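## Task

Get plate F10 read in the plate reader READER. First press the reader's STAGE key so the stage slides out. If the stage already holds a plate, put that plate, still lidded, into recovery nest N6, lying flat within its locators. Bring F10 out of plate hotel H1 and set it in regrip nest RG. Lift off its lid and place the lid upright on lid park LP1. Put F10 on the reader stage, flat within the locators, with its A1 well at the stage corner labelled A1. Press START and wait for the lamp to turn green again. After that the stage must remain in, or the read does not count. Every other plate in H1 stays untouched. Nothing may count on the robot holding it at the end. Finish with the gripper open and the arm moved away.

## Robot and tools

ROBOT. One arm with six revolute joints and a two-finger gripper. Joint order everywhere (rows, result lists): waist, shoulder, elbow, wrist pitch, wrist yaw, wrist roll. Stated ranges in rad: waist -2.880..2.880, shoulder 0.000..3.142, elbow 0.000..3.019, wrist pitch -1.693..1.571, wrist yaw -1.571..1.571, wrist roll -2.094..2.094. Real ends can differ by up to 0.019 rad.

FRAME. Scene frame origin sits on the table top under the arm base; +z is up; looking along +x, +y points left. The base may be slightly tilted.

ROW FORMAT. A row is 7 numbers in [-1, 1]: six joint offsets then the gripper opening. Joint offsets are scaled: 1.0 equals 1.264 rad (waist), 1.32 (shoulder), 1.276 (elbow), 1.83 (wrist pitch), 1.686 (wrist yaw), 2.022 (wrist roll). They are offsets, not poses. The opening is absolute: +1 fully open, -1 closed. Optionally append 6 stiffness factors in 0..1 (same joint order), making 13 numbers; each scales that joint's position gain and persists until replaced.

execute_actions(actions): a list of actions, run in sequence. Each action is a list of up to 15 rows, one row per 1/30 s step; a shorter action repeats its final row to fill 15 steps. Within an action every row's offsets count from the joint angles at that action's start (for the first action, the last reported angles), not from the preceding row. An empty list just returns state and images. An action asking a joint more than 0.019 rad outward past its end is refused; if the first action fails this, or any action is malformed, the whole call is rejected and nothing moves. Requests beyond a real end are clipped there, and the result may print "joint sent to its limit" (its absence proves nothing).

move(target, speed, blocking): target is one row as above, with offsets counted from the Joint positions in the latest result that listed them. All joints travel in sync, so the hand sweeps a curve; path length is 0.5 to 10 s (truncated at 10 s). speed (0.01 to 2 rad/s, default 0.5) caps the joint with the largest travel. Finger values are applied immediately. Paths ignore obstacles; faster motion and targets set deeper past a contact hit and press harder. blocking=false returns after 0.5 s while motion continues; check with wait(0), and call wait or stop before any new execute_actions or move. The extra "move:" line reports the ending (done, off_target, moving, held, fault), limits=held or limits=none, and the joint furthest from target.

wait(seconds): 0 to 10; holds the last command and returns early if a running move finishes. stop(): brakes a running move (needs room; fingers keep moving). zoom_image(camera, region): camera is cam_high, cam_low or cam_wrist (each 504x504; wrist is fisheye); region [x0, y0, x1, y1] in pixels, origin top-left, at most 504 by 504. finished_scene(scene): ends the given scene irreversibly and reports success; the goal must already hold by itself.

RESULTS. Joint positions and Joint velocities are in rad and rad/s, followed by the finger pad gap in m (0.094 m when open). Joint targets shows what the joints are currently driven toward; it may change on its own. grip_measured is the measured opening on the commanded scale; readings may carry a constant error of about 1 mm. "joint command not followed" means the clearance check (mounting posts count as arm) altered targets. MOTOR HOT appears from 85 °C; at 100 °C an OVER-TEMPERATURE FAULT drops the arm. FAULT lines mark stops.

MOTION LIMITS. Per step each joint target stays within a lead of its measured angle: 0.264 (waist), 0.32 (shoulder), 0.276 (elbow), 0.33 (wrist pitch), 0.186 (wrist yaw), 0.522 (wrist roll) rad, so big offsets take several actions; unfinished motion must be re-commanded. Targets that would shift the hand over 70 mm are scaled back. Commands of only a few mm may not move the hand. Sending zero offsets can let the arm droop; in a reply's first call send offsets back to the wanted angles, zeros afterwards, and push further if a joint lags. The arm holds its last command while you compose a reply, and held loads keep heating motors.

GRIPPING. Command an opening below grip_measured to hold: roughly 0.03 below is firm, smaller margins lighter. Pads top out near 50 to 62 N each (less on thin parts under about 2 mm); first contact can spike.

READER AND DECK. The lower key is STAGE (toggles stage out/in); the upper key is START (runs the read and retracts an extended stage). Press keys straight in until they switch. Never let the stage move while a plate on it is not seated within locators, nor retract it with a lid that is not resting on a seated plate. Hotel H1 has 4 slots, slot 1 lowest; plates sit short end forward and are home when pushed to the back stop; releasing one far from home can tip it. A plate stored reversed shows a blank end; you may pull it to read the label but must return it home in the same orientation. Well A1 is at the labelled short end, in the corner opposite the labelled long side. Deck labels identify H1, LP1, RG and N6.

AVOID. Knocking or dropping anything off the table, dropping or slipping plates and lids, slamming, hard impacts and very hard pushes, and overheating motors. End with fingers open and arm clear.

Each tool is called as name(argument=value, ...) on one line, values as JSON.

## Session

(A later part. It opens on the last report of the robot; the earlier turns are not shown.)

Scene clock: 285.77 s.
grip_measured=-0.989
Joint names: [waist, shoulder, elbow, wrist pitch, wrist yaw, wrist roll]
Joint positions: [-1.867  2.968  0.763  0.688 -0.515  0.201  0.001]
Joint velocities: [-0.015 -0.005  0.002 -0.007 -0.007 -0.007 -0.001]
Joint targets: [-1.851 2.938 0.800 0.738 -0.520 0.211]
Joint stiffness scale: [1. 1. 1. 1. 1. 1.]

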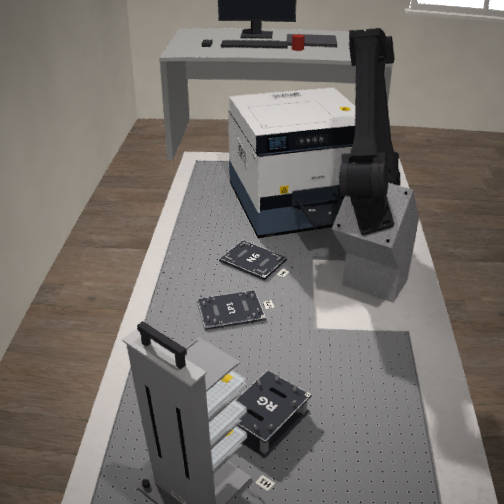

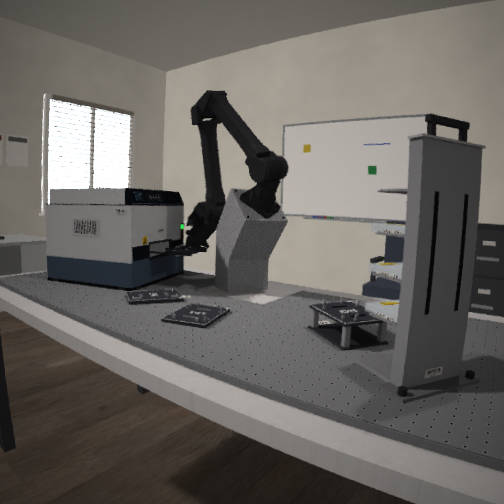

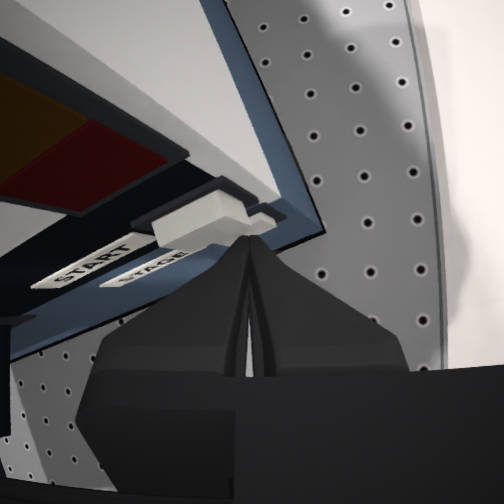

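wait(seconds=0)

zoom_image(camera="cam_wrist", region=[140, 290, 220, 370])

zoom_image(camera="cam_wrist", region=[280, 290, 360, 370])

Scene clock: 809.03 s.
grip_measured=+0.795
Joint names: [waist, shoulder, elbow, wrist pitch, wrist yaw, wrist roll]
Joint positions: [0.997 1.807 0.357 1.498 0.148 0.098 0.084]
Joint velocities: [-0.005 -0.005 -0.017  0.002  0.007 -0.095 -0.   ]
Joint targets: [1.009 1.824 0.363 1.532 0.144 0.087]
Joint stiffness scale: [1. 1. 1. 1. 1. 1.]

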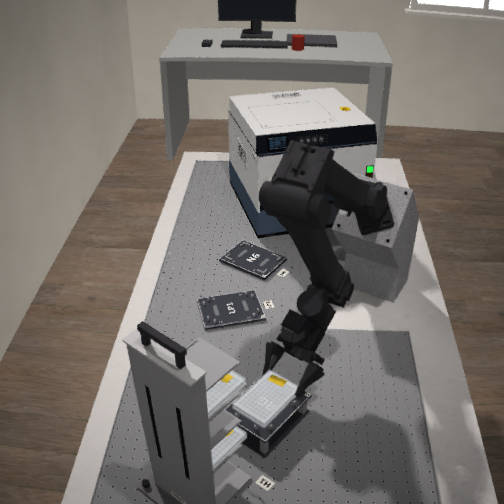

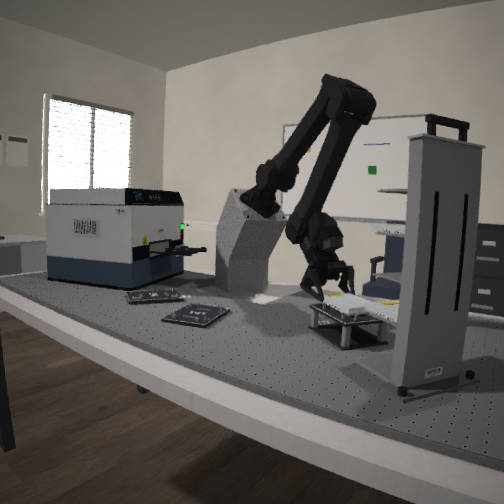

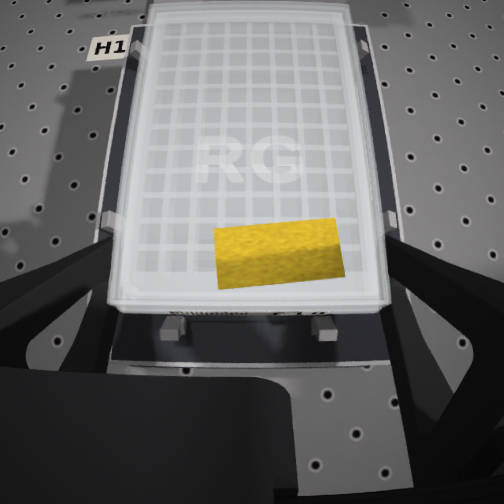

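Region (140, 290, 220, 370) of cam_wrist's 504x504 image, scaled by 6.300, with more detail than that image has.

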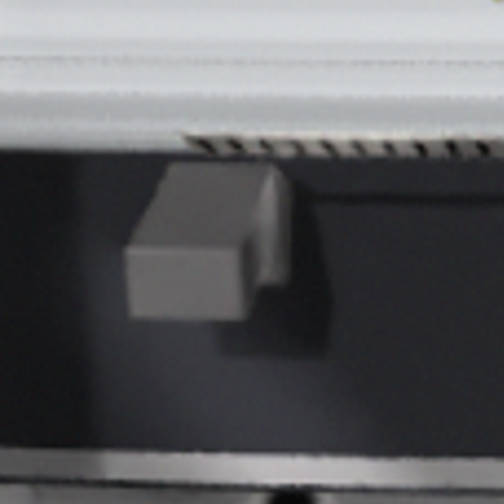

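Region (280, 290, 360, 370) of cam_wrist's 504x504 image, scaled by 6.300, with more detail than that image has.

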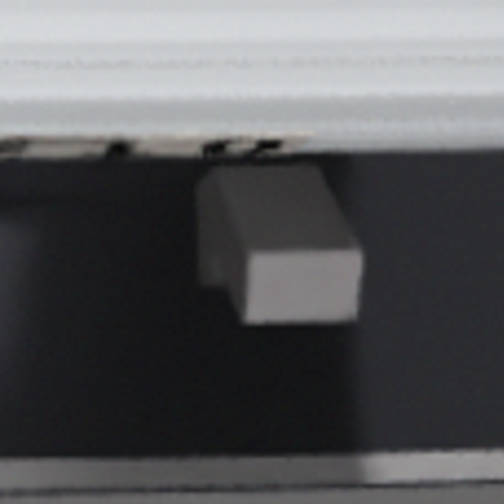

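execute_actions(actions=[[[0.0095,0.0155,0.0060,0.0205,-0.0024,-0.0054,0.768],[0.0095,0.0195,0.0080,0.0230,-0.0024,-0.0054,0.768],[0.0095,0.0245,0.0107,0.0255,-0.0024,-0.0054,0.768],[0.0095,0.0298,0.0135,0.0278,-0.0024,-0.0054,0.768],[0.0095,0.0348,0.0161,0.0298,-0.0024,-0.0054,0.768],[0.0095,0.0388,0.0182,0.0312,-0.0024,-0.0054,0.768],[0.0095,0.0414,0.0196,0.0319,-0.0024,-0.0054,0.768],[0.0095,0.0425,0.0202,0.0319,-0.0024,-0.0054,0.768],[0.0095,0.0425,0.0202,0.0319,-0.0024,-0.0054,0.768],[0.0095,0.0425,0.0202,0.0319,-0.0024,-0.0054,0.768],[0.0095,0.0425,0.0202,0.0319,-0.0024,-0.0054,0.80],[0.0095,0.0425,0.0202,0.0319,-0.0024,-0.0054,0.84],[0.0095,0.0425,0.0202,0.0319,-0.0024,-0.0054,0.90],[0.0095,0.0425,0.0202,0.0319,-0.0024,-0.0054,1.0],[0.0095,0.0425,0.0202,0.0319,-0.0024,-0.0054,1.0]]])

Scene clock: 885.67 s.
grip_measured=+0.998
Joint names: [waist, shoulder, elbow, wrist pitch, wrist yaw, wrist roll]
Joint positions: [0.998 1.839 0.376 1.527 0.148 0.097 0.094]
Joint velocities: [ 0.005 -0.005  0.022 -0.017 -0.037 -0.007  0.021]
Joint targets: [1.009 1.863 0.383 1.556 0.144 0.087]
Joint stiffness scale: [1. 1. 1. 1. 1. 1.]

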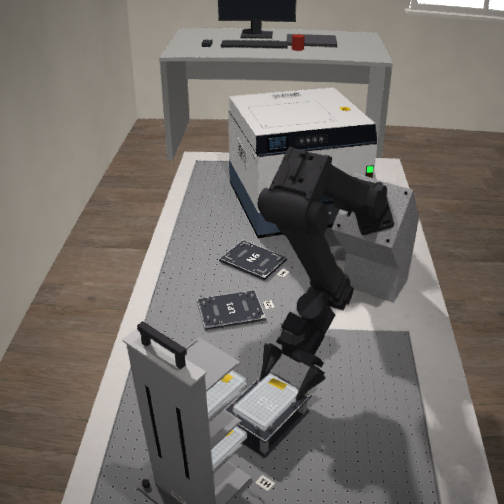

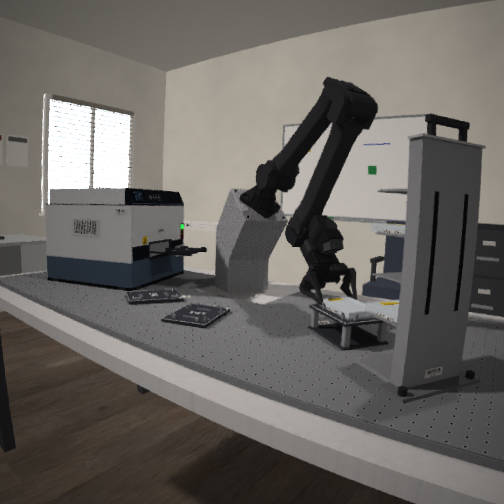

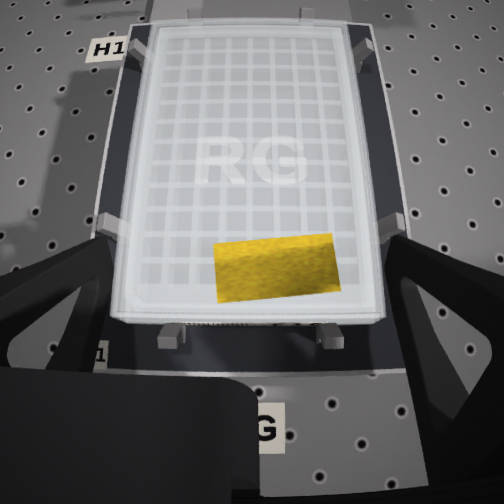

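wait(seconds=0)

zoom_image(camera="cam_low", region=[290, 260, 410, 350])

zoom_image(camera="cam_wrist", region=[110, 0, 390, 100])

Scene clock: 888.53 s.
grip_measured=+1.000
Joint names: [waist, shoulder, elbow, wrist pitch, wrist yaw, wrist roll]
Joint positions: [0.998 1.839 0.377 1.527 0.148 0.097 0.094]
Joint velocities: [-0.015  0.005  0.007  0.012  0.051  0.007  0.   ]
Joint targets: [1.009 1.863 0.383 1.556 0.144 0.087]
Joint stiffness scale: [1. 1. 1. 1. 1. 1.]

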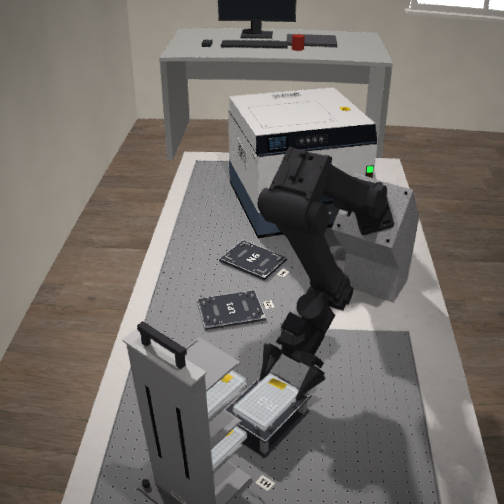

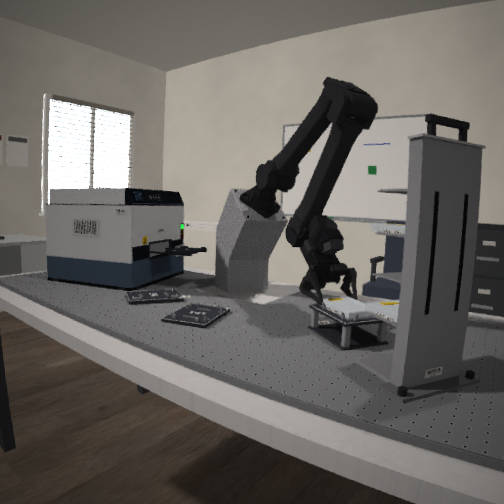

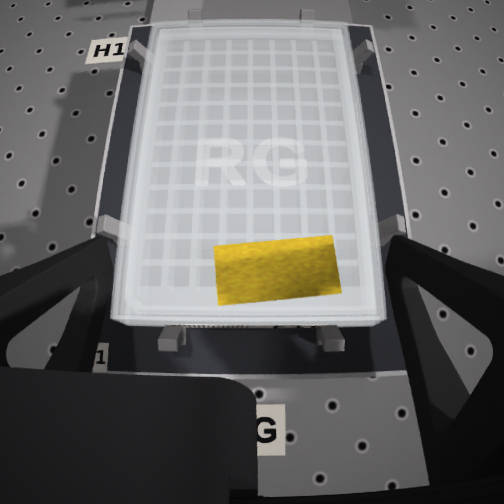

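Region (290, 260, 410, 350) of cam_low's 504x504 image, scaled by 4.200, with more detail than that image has; it fills the top 378 rows of this view, and the rest is white.

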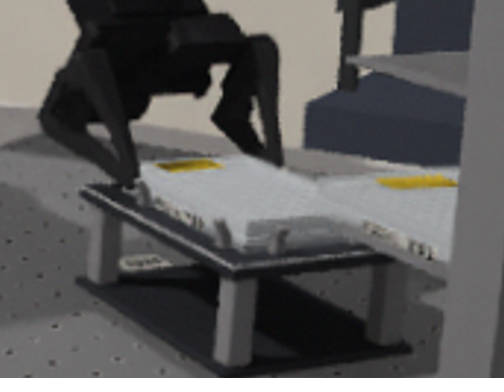

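Region (110, 0, 390, 100) of cam_wrist's 504x504 image, scaled by 1.800, with more detail than that image has; it fills the top 180 rows of this view, and the rest is white.

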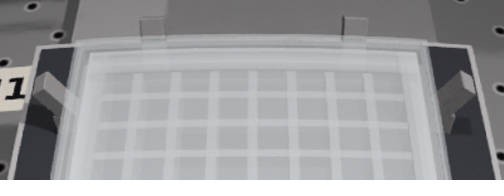

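execute_actions(actions=[[[0,-0.0180,-0.0100,-0.0048,-0.0024,0,1],[0,-0.0264,-0.0144,-0.0148,-0.0024,0,1],[0,-0.0402,-0.0212,-0.0283,-0.0024,0,1],[0,-0.0582,-0.0298,-0.0437,-0.0024,0,1],[0,-0.0805,-0.0392,-0.0622,-0.0024,0.003,1],[-0.0032,-0.1060,-0.0475,-0.0847,-0.0024,0.0054,1],[-0.0066,-0.1336,-0.0529,-0.1114,-0.0033,0.0055,1],[-0.0088,-0.1639,-0.0527,-0.1421,-0.0044,0.0057,1],[-0.0098,-0.1935,-0.0494,-0.1749,-0.0062,0.0059,1],[-0.0112,-0.2207,-0.0444,-0.2077,-0.0086,0.0062,1],[-0.0128,-0.2458,-0.0400,-0.2404,-0.0115,0.0067,1],[-0.0148,-0.2690,-0.0353,-0.2732,-0.0150,0.0071,1],[-0.0171,-0.2909,-0.0294,-0.3060,-0.0188,0.0077,1],[-0.0195,-0.3116,-0.0223,-0.3388,-0.0231,0.0083,1],[-0.0222,-0.3317,-0.0146,-0.3716,-0.0277,0.0090,1]],[[-0.0147,-0.0658,0.0279,-0.1098,-0.0115,0.0084,1],[-0.0177,-0.0840,0.0370,-0.1426,-0.0167,0.0091,1],[-0.0207,-0.1010,0.0471,-0.1754,-0.0219,0.0099,1],[-0.0238,-0.1165,0.0582,-0.2082,-0.0273,0.0106,1],[-0.0269,-0.1308,0.0702,-0.2410,-0.0327,0.0114,1],[-0.0301,-0.1433,0.0841,-0.2738,-0.0381,0.0122,1],[-0.0331,-0.1541,0.0993,-0.3066,-0.0435,0.0130,1],[-0.0362,-0.1645,0.1147,-0.3393,-0.0488,0.0137,1],[-0.0392,-0.1716,0.1315,-0.3721,-0.0539,0.0144,1],[-0.0419,-0.1768,0.1503,-0.4049,-0.0588,0.0151,1],[-0.0445,-0.1803,0.1702,-0.4377,-0.0633,0.0158,1],[-0.0470,-0.1777,0.1904,-0.4705,-0.0676,0.0164,1],[-0.0493,-0.1705,0.2115,-0.5033,-0.0715,0.0170,1],[-0.0513,-0.1617,0.2336,-0.5361,-0.0750,0.0174,1],[-0.0529,-0.1533,0.2561,-0.5689,-0.0779,0.0179,1]],[[-0.0120,0.0181,0.0726,-0.1109,-0.0077,0.0079,1],[-0.0131,0.0233,0.0958,-0.1421,-0.0094,0.0081,1],[-0.0137,0.0308,0.1183,-0.1699,-0.0106,0.0083,1],[-0.0139,0.0402,0.1399,-0.1945,-0.0109,0.0083,1],[-0.0139,0.0516,0.1604,-0.2158,-0.0109,0.0083,1],[-0.0139,0.0632,0.1789,-0.2339,-0.0109,0.0083,1],[-0.0139,0.0741,0.1946,-0.2486,-0.0109,0.0083,1],[-0.0139,0.0831,0.2071,-0.2601,-0.0109,0.0083,1],[-0.0139,0.0899,0.2161,-0.2683,-0.0109,0.0083,1],[-0.0139,0.0941,0.2217,-0.2732,-0.0109,0.0083,1],[-0.0139,0.0955,0.2235,-0.2749,-0.0109,0.0083,1]]])

Scene clock: 1010.03 s.
grip_measured=+1.000
Joint names: [waist, shoulder, elbow, wrist pitch, wrist yaw, wrist roll]
Joint positions: [ 0.929  1.333  0.876 -0.408 -0.025  0.127  0.094]
Joint velocities: [-0.005  0.063 -0.007 -0.105 -0.007 -0.007  0.   ]
Joint targets: [0.918 1.356 0.889 -0.429 -0.030 0.138]
Joint stiffness scale: [1. 1. 1. 1. 1. 1.]

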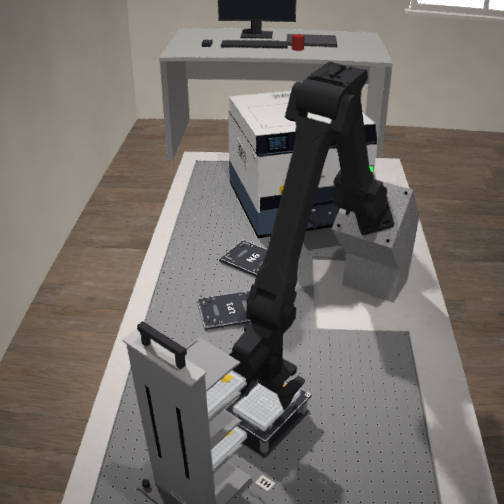

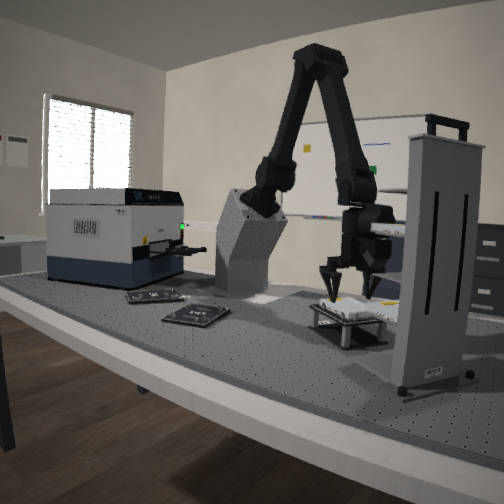

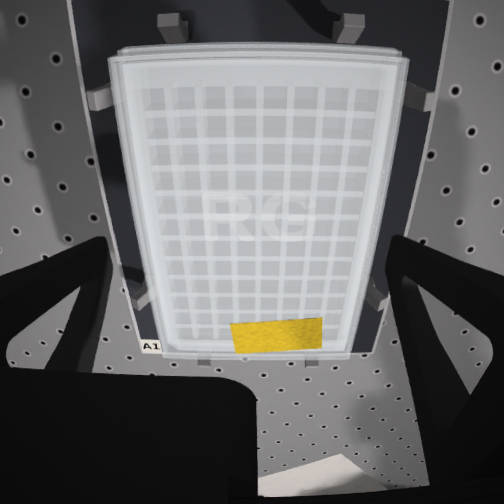

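wait(seconds=0)

zoom_image(camera="cam_wrist", region=[80, 10, 200, 130])

zoom_image(camera="cam_wrist", region=[320, 10, 440, 130])

zoom_image(camera="cam_wrist", region=[130, 290, 390, 390])

Scene clock: 1015.10 s.
grip_measured=+1.000
Joint names: [waist, shoulder, elbow, wrist pitch, wrist yaw, wrist roll]
Joint positions: [ 0.929  1.334  0.876 -0.411 -0.025  0.128  0.094]
Joint velocities: [-0.015  0.005  0.002 -0.002  0.007  0.007  0.   ]
Joint targets: [0.918 1.355 0.889 -0.430 -0.030 0.138]
Joint stiffness scale: [1. 1. 1. 1. 1. 1.]

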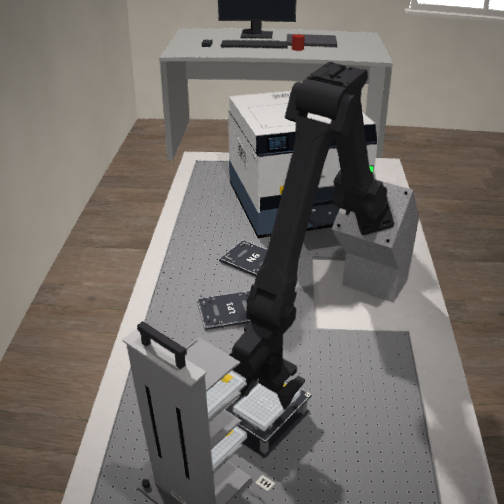

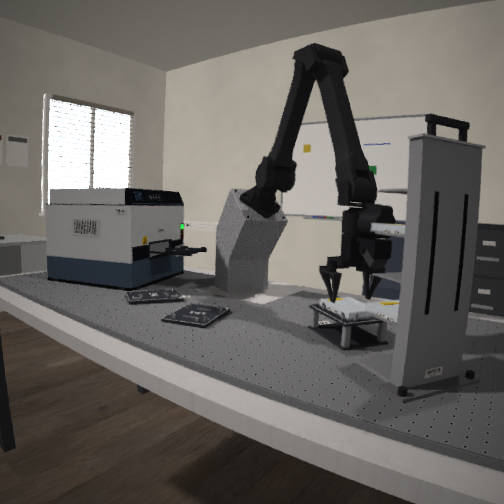

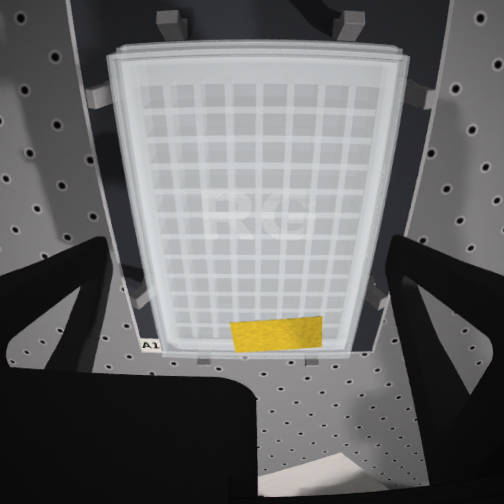

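Region (80, 10, 200, 130) of cam_wrist's 504x504 image, scaled by 4.200, with more detail than that image has.

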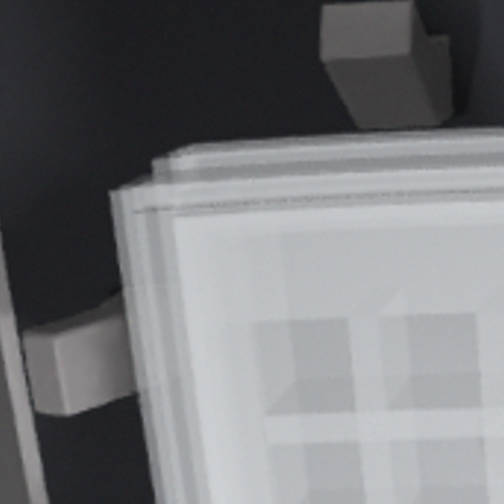

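Region (320, 10, 440, 130) of cam_wrist's 504x504 image, scaled by 4.200, with more detail than that image has.

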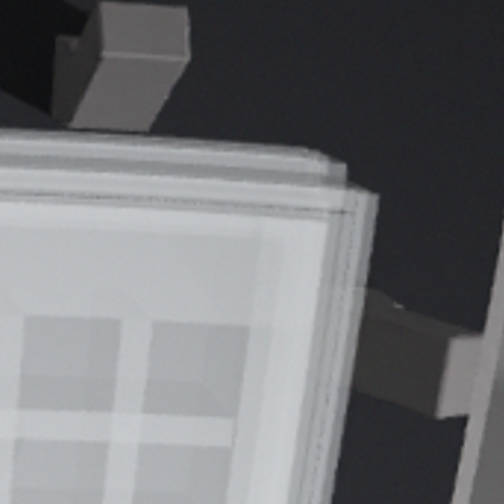

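Region (130, 290, 390, 390) of cam_wrist's 504x504 image, scaled by 1.938, with more detail than that image has; it fills the top 194 rows of this view, and the rest is white.

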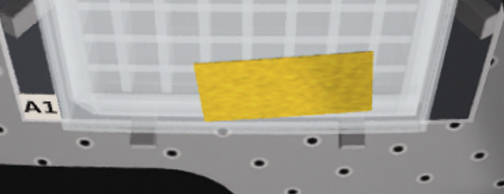

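zoom_image(camera="cam_high", region=[190, 280, 270, 340])

zoom_image(camera="cam_low", region=[155, 290, 245, 340])

Region (190, 280, 270, 340) of cam_high's 504x504 image, scaled by 6.300, with more detail than that image has; it fills the top 378 rows of this view, and the rest is white.

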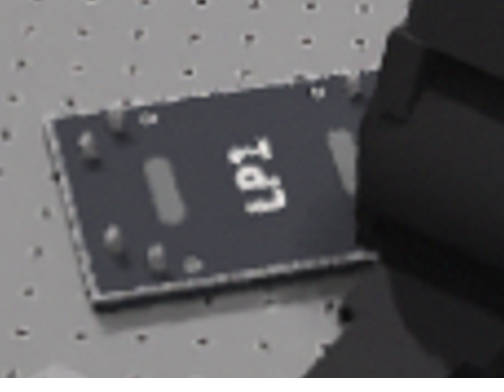

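Region (155, 290, 245, 340) of cam_low's 504x504 image, scaled by 5.600, with more detail than that image has.

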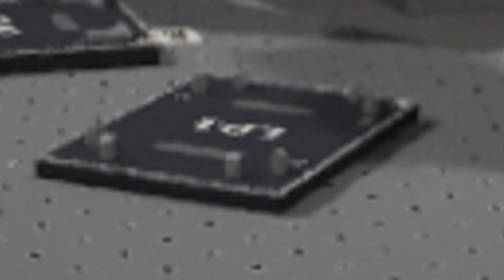

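execute_actions(actions=[[[-0.0105,0.0180,0.0104,0.0060,-0.0030,-0.0030,1],[-0.0118,0.0222,0.0107,0.0140,-0.0030,-0.0070,1],[-0.0123,0.0278,0.0111,0.0185,-0.0030,-0.0094,1],[-0.0123,0.0338,0.0115,0.0228,-0.0030,-0.0094,1],[-0.0123,0.0392,0.0119,0.0265,-0.0030,-0.0094,1],[-0.0123,0.0434,0.0121,0.0292,-0.0030,-0.0094,1],[-0.0123,0.0461,0.0123,0.0308,-0.0030,-0.0094,0.95],[-0.0123,0.0461,0.0123,0.0308,-0.0030,-0.0094,0.90],[-0.0123,0.0461,0.0123,0.0308,-0.0030,-0.0094,0.86],[-0.0123,0.0461,0.0123,0.0308,-0.0030,-0.0094,0.83],[-0.0123,0.0461,0.0123,0.0308,-0.0030,-0.0094,0.805],[-0.0123,0.0461,0.0123,0.0308,-0.0030,-0.0094,0.785],[-0.0123,0.0461,0.0123,0.0308,-0.0030,-0.0094,0.77],[-0.0123,0.0461,0.0123,0.0308,-0.0030,-0.0094,0.76],[-0.0123,0.0461,0.0123,0.0308,-0.0030,-0.0094,0.752]]])

Scene clock: 1077.23 s.
grip_measured=+0.777
Joint names: [waist, shoulder, elbow, wrist pitch, wrist yaw, wrist roll]
Joint positions: [ 0.925  1.368  0.876 -0.375 -0.026  0.12   0.083]
Joint velocities: [ 0.005 -0.015 -0.002  0.002  0.007  0.066 -0.001]
Joint targets: [0.914 1.395 0.892 -0.355 -0.030 0.109]
Joint stiffness scale: [1. 1. 1. 1. 1. 1.]

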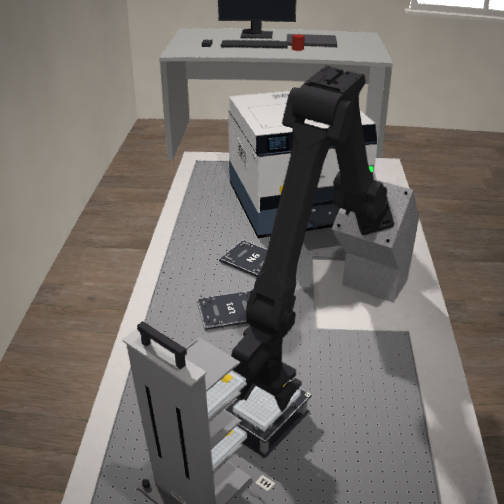

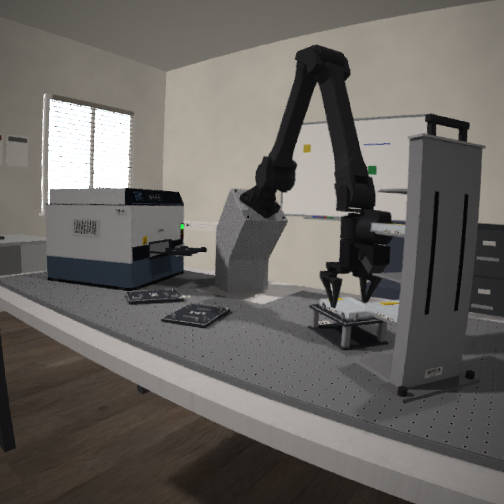

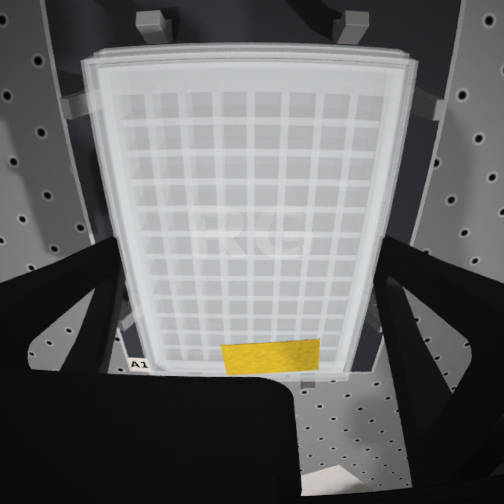

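wait(seconds=0)

zoom_image(camera="cam_wrist", region=[60, 30, 140, 110])

zoom_image(camera="cam_wrist", region=[360, 30, 440, 110])

zoom_image(camera="cam_low", region=[310, 270, 390, 330])

Scene clock: 1080.60 s.
grip_measured=+0.777
Joint names: [waist, shoulder, elbow, wrist pitch, wrist yaw, wrist roll]
Joint positions: [ 0.925  1.368  0.876 -0.375 -0.026  0.12   0.083]
Joint velocities: [-0.005 -0.015 -0.012 -0.007 -0.066 -0.081 -0.   ]
Joint targets: [0.914 1.395 0.892 -0.355 -0.030 0.109]
Joint stiffness scale: [1. 1. 1. 1. 1. 1.]

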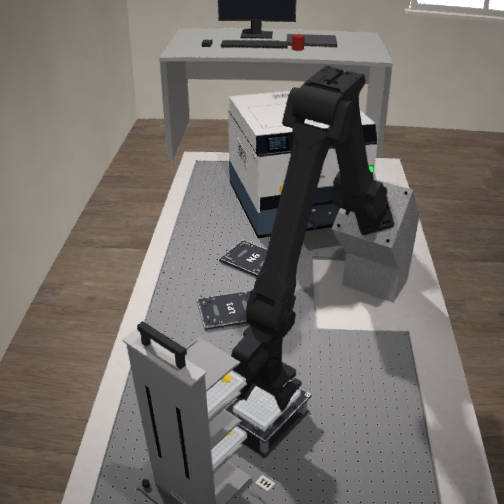

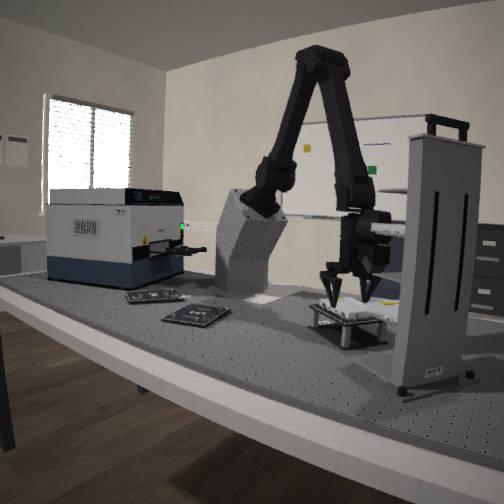

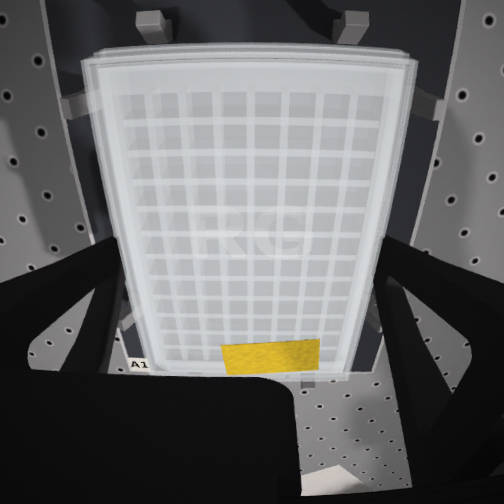

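Region (60, 30, 140, 110) of cam_wrist's 504x504 image, scaled by 6.300, with more detail than that image has.

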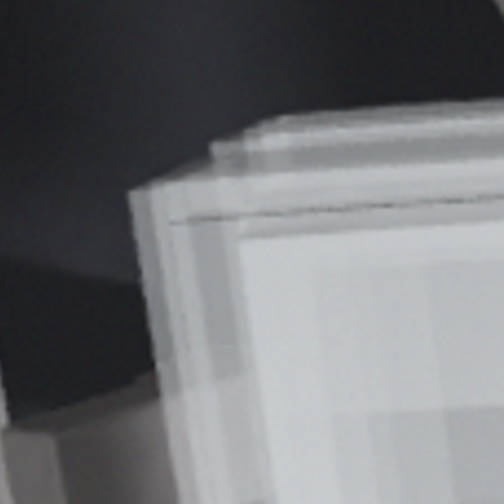

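Region (360, 30, 440, 110) of cam_wrist's 504x504 image, scaled by 6.300, with more detail than that image has.

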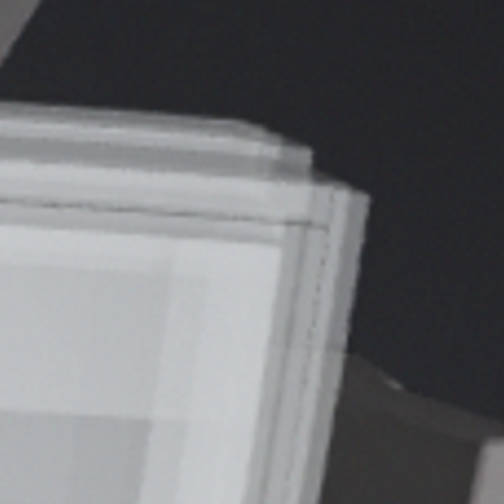

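Region (310, 270, 390, 330) of cam_low's 504x504 image, scaled by 6.300, with more detail than that image has; it fills the top 378 rows of this view, and the rest is white.

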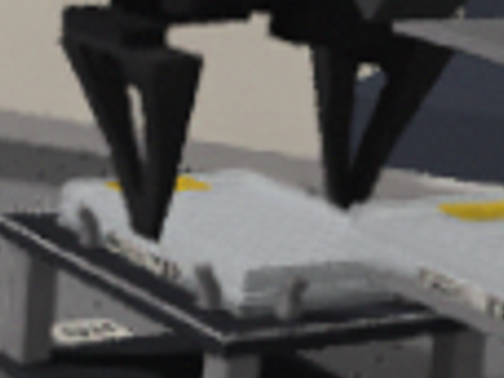

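execute_actions(actions=[[[-0.0060,-0.0215,-0.0037,-0.0135,-0.0024,-0.0054,0.747],[-0.0060,-0.0283,-0.0047,-0.0177,-0.0024,-0.0054,0.747],[-0.0060,-0.0366,-0.0060,-0.0227,-0.0024,-0.0054,0.747],[-0.0060,-0.0443,-0.0073,-0.0274,-0.0024,-0.0054,0.747],[-0.0087,-0.0493,-0.0081,-0.0305,-0.0024,-0.0054,0.747],[-0.0116,-0.0521,-0.0090,-0.0319,-0.0043,-0.0057,0.747],[-0.0201,-0.0536,-0.0107,-0.0319,-0.0084,-0.0063,0.747],[-0.0344,-0.0557,-0.0136,-0.0257,-0.0152,-0.0074,0.747],[-0.0544,-0.0582,-0.0179,-0.0168,-0.0247,-0.0090,0.747],[-0.0801,-0.0538,-0.0238,-0.0099,-0.0368,-0.0110,0.747],[-0.1115,-0.0442,-0.0316,-0.0039,-0.0515,-0.0135,0.747],[-0.1486,-0.0352,-0.0413,0.0006,-0.0687,-0.0163,0.747],[-0.1885,-0.0281,-0.0525,0.0072,-0.0871,-0.0194,0.747],[-0.2285,-0.0212,-0.0642,0.0155,-0.1052,-0.0226,0.747],[-0.2684,-0.0127,-0.0763,0.0255,-0.1230,-0.0257,0.747]],[[-0.1106,0.0406,-0.0378,0.0412,-0.0349,-0.0207,0.747],[-0.1506,0.0558,-0.0503,0.0549,-0.0524,-0.0238,0.747],[-0.1905,0.0748,-0.0629,0.0705,-0.0696,-0.0270,0.747],[-0.2305,0.0975,-0.0755,0.0880,-0.0866,-0.0301,0.747],[-0.2704,0.1244,-0.0877,0.1073,-0.1034,-0.0332,0.747],[-0.3104,0.1556,-0.0996,0.1286,-0.1200,-0.0363,0.747],[-0.3503,0.1913,-0.1111,0.1518,-0.1364,-0.0394,0.747],[-0.3877,0.2283,-0.1212,0.1749,-0.1515,-0.0423,0.747],[-0.4203,0.2636,-0.1303,0.1962,-0.1645,-0.0449,0.747],[-0.4477,0.2961,-0.1369,0.2151,-0.1753,-0.0470,0.747],[-0.4702,0.3243,-0.1428,0.2314,-0.1842,-0.0487,0.747],[-0.4877,0.3473,-0.1465,0.2442,-0.1910,-0.0501,0.747],[-0.5002,0.3641,-0.1491,0.2530,-0.1958,-0.0510,0.747],[-0.5076,0.3741,-0.1505,0.2585,-0.1987,-0.0516,0.747],[-0.5102,0.3771,-0.1510,0.2598,-0.1997,-0.0518,0.747]]])

Scene clock: 1201.60 s.
grip_measured=+0.777
Joint names: [waist, shoulder, elbow, wrist pitch, wrist yaw, wrist roll]
Joint positions: [ 0.107  1.742  0.653  0.046 -0.528  0.024  0.084]
Joint velocities: [-0.816  1.245 -0.247  0.613 -0.125 -0.11   0.   ]
Joint targets: [0.073 1.807 0.628 0.103 -0.540 -0.008]
Joint stiffness scale: [1. 1. 1. 1. 1. 1.]

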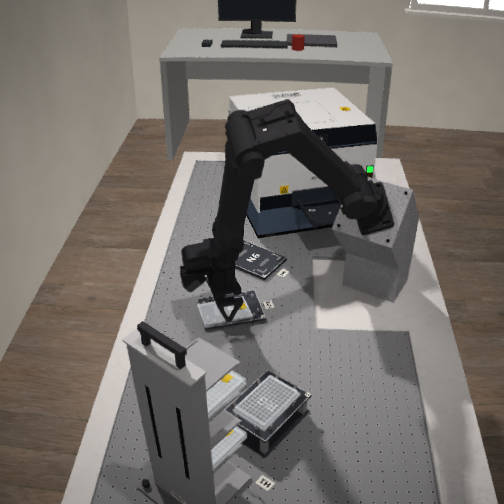

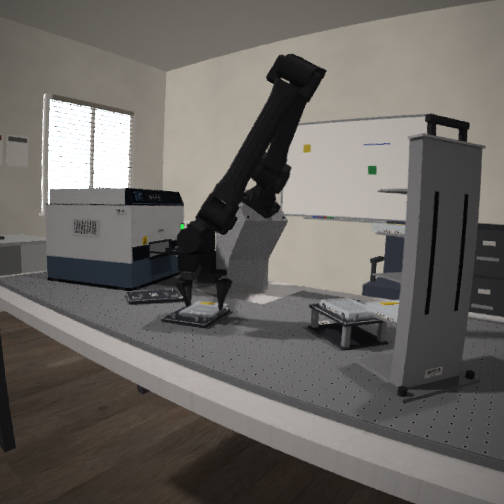

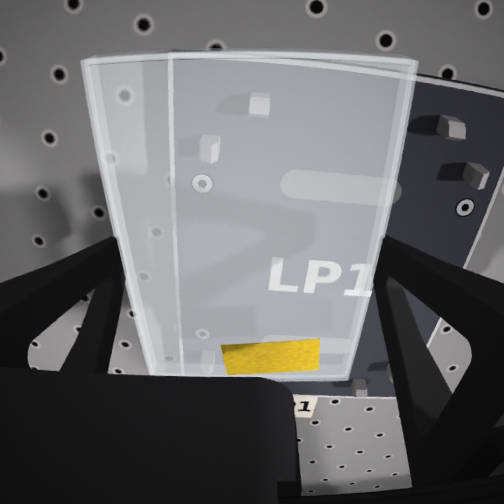

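wait(seconds=0)

zoom_image(camera="cam_low", region=[150, 270, 250, 340])

Scene clock: 1204.40 s.
grip_measured=+0.777
Joint names: [waist, shoulder, elbow, wrist pitch, wrist yaw, wrist roll]
Joint positions: [ 0.053  1.817  0.634  0.089 -0.544  0.006  0.084]
Joint velocities: [-0.024  0.005  0.002 -0.002 -0.037 -0.037  0.001]
Joint targets: [0.073 1.807 0.628 0.103 -0.540 -0.008]
Joint stiffness scale: [1. 1. 1. 1. 1. 1.]

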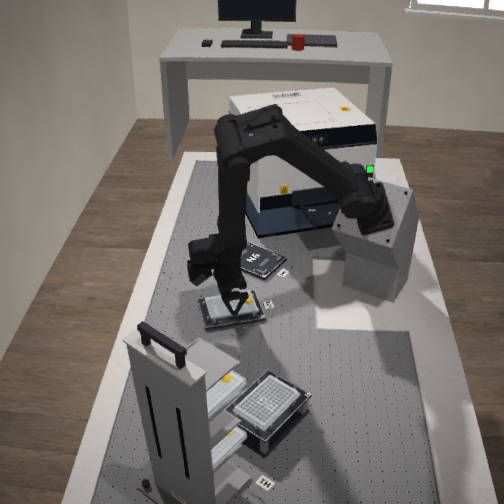

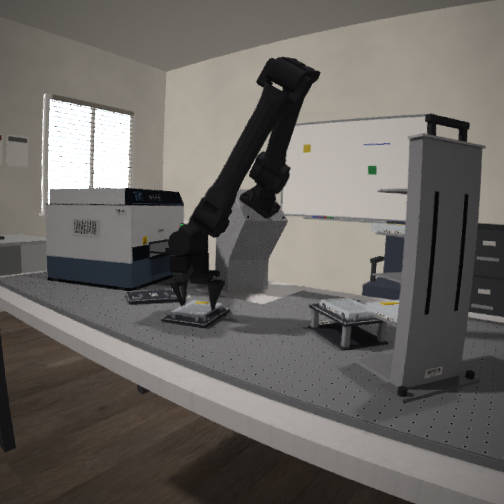

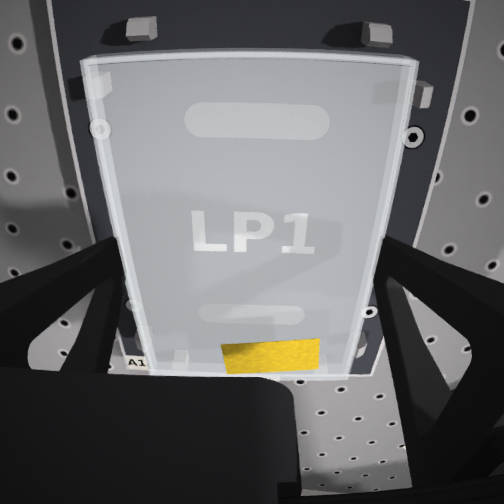

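Region (150, 270, 250, 340) of cam_low's 504x504 image, scaled by 5.040, with more detail than that image has; it fills the top 353 rows of this view, and the rest is white.

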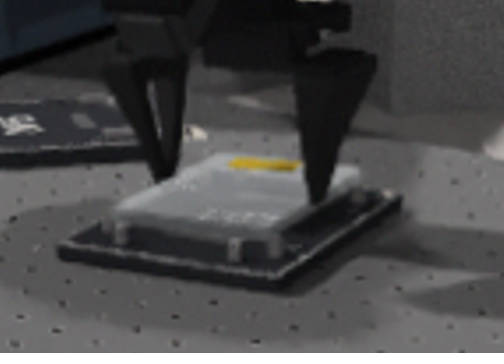

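zoom_image(camera="cam_wrist", region=[60, 10, 200, 150])

zoom_image(camera="cam_wrist", region=[320, 10, 460, 150])

zoom_image(camera="cam_wrist", region=[110, 280, 210, 380])

zoom_image(camera="cam_wrist", region=[300, 280, 400, 380])

Region (60, 10, 200, 150) of cam_wrist's 504x504 image, scaled by 3.600, with more detail than that image has.

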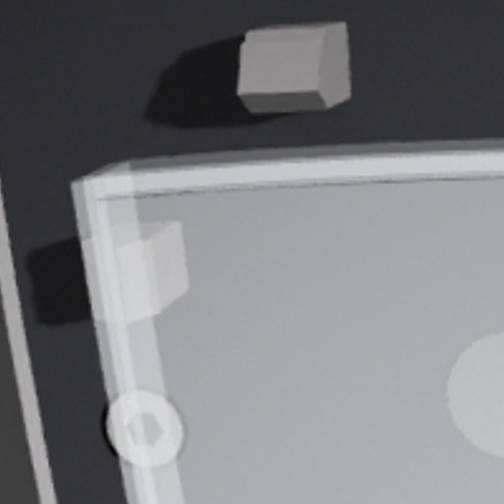

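Region (320, 10, 460, 150) of cam_wrist's 504x504 image, scaled by 3.600, with more detail than that image has.

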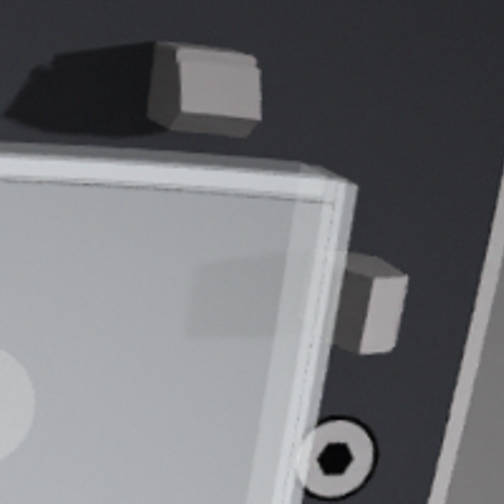

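Region (110, 280, 210, 380) of cam_wrist's 504x504 image, scaled by 5.040, with more detail than that image has.

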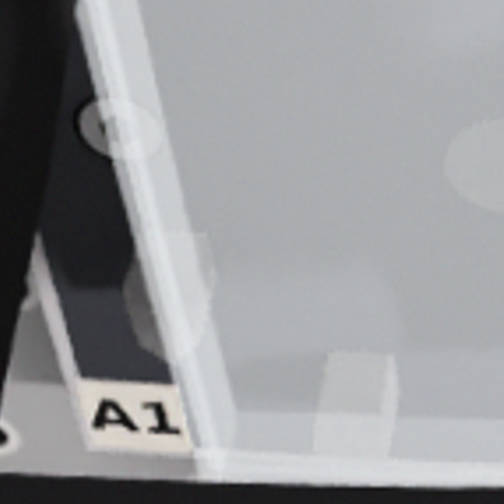

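Region (300, 280, 400, 380) of cam_wrist's 504x504 image, scaled by 5.040, with more detail than that image has.

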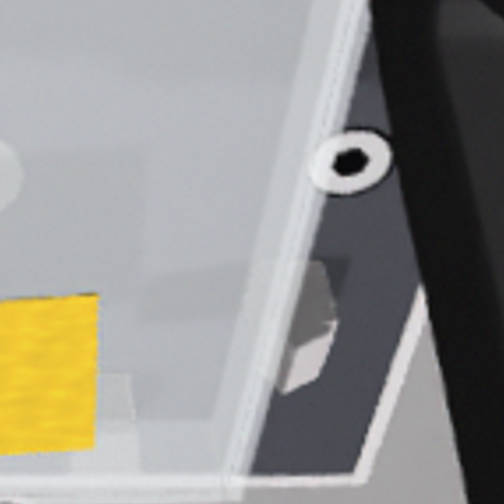

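execute_actions(actions=[[[0.0110,0.0000,-0.0010,0.0082,0.0015,0.0060,0.747],[0.0079,0.0060,0.0015,0.0088,0.0005,0.0153,0.747],[0.0079,0.0110,0.0035,0.0093,-0.0005,0.0153,0.747],[0.0079,0.0152,0.0047,0.0098,-0.0012,0.0153,0.747],[0.0079,0.0185,0.0062,0.0115,-0.0018,0.0153,0.747],[0.0079,0.0220,0.0078,0.0133,-0.0018,0.0153,0.747],[0.0079,0.0256,0.0094,0.0151,-0.0022,0.0153,0.747],[0.0079,0.0291,0.0110,0.0169,-0.0032,0.0153,0.747],[0.0079,0.0323,0.0125,0.0185,-0.0046,0.0153,0.747],[0.0079,0.0350,0.0137,0.0199,-0.0061,0.0153,0.747],[0.0079,0.0370,0.0146,0.0209,-0.0075,0.0153,0.747],[0.0079,0.0370,0.0146,0.0209,-0.0088,0.0153,0.747]]])

Scene clock: 1258.43 s.
grip_measured=+0.777
Joint names: [waist, shoulder, elbow, wrist pitch, wrist yaw, wrist roll]
Joint positions: [ 0.053  1.844  0.647  0.106 -0.554  0.026  0.084]
Joint velocities: [-0.015  0.015  0.007 -0.007  0.037  0.007  0.   ]
Joint targets: [0.063 1.866 0.653 0.127 -0.558 0.038]
Joint stiffness scale: [1. 1. 1. 1. 1. 1.]

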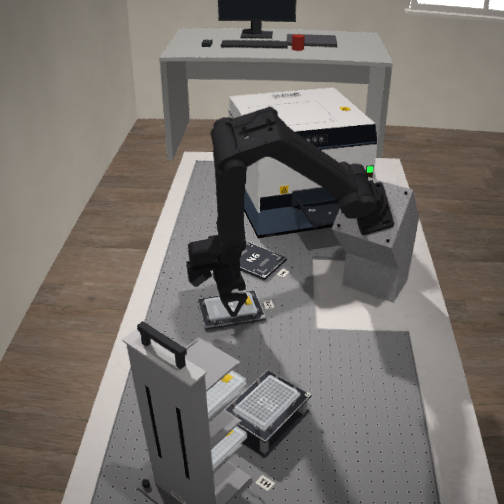

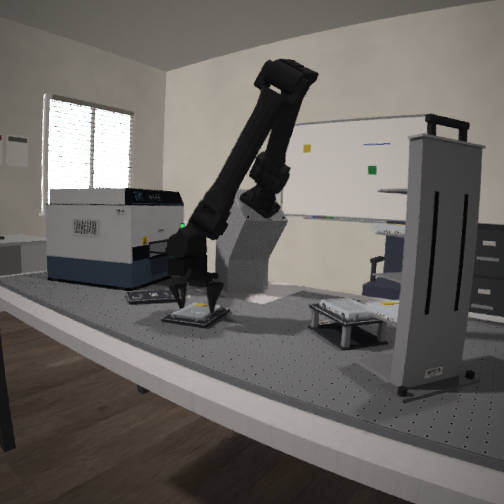

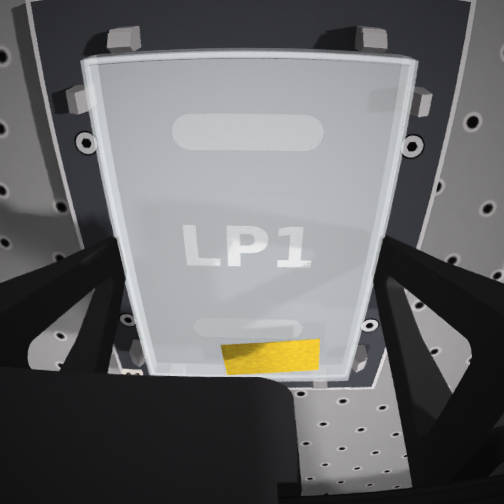

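zoom_image(camera="cam_wrist", region=[50, 20, 190, 160])

zoom_image(camera="cam_wrist", region=[310, 20, 450, 160])

zoom_image(camera="cam_wrist", region=[110, 300, 390, 400])

Region (50, 20, 190, 160) of cam_wrist's 504x504 image, scaled by 3.600, with more detail than that image has.

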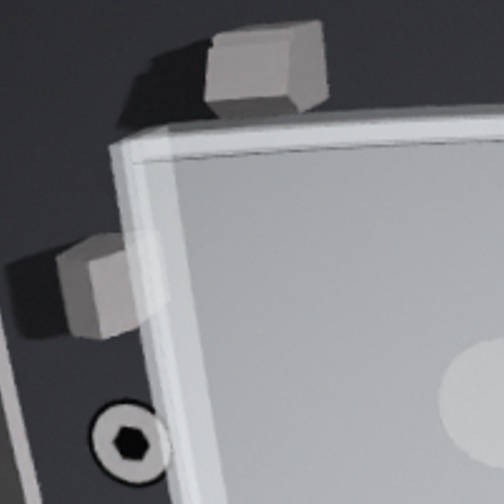

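Region (310, 20, 450, 160) of cam_wrist's 504x504 image, scaled by 3.600, with more detail than that image has.

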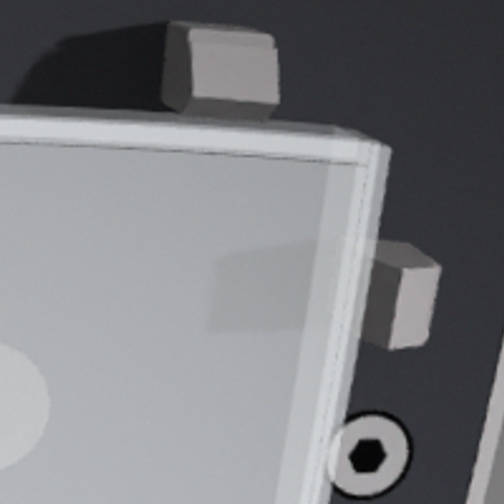

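Region (110, 300, 390, 400) of cam_wrist's 504x504 image, scaled by 1.800, with more detail than that image has; it fills the top 180 rows of this view, and the rest is white.

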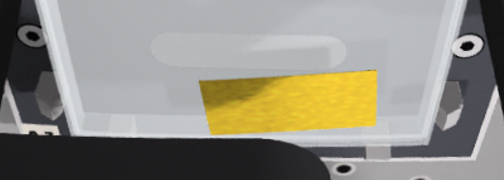

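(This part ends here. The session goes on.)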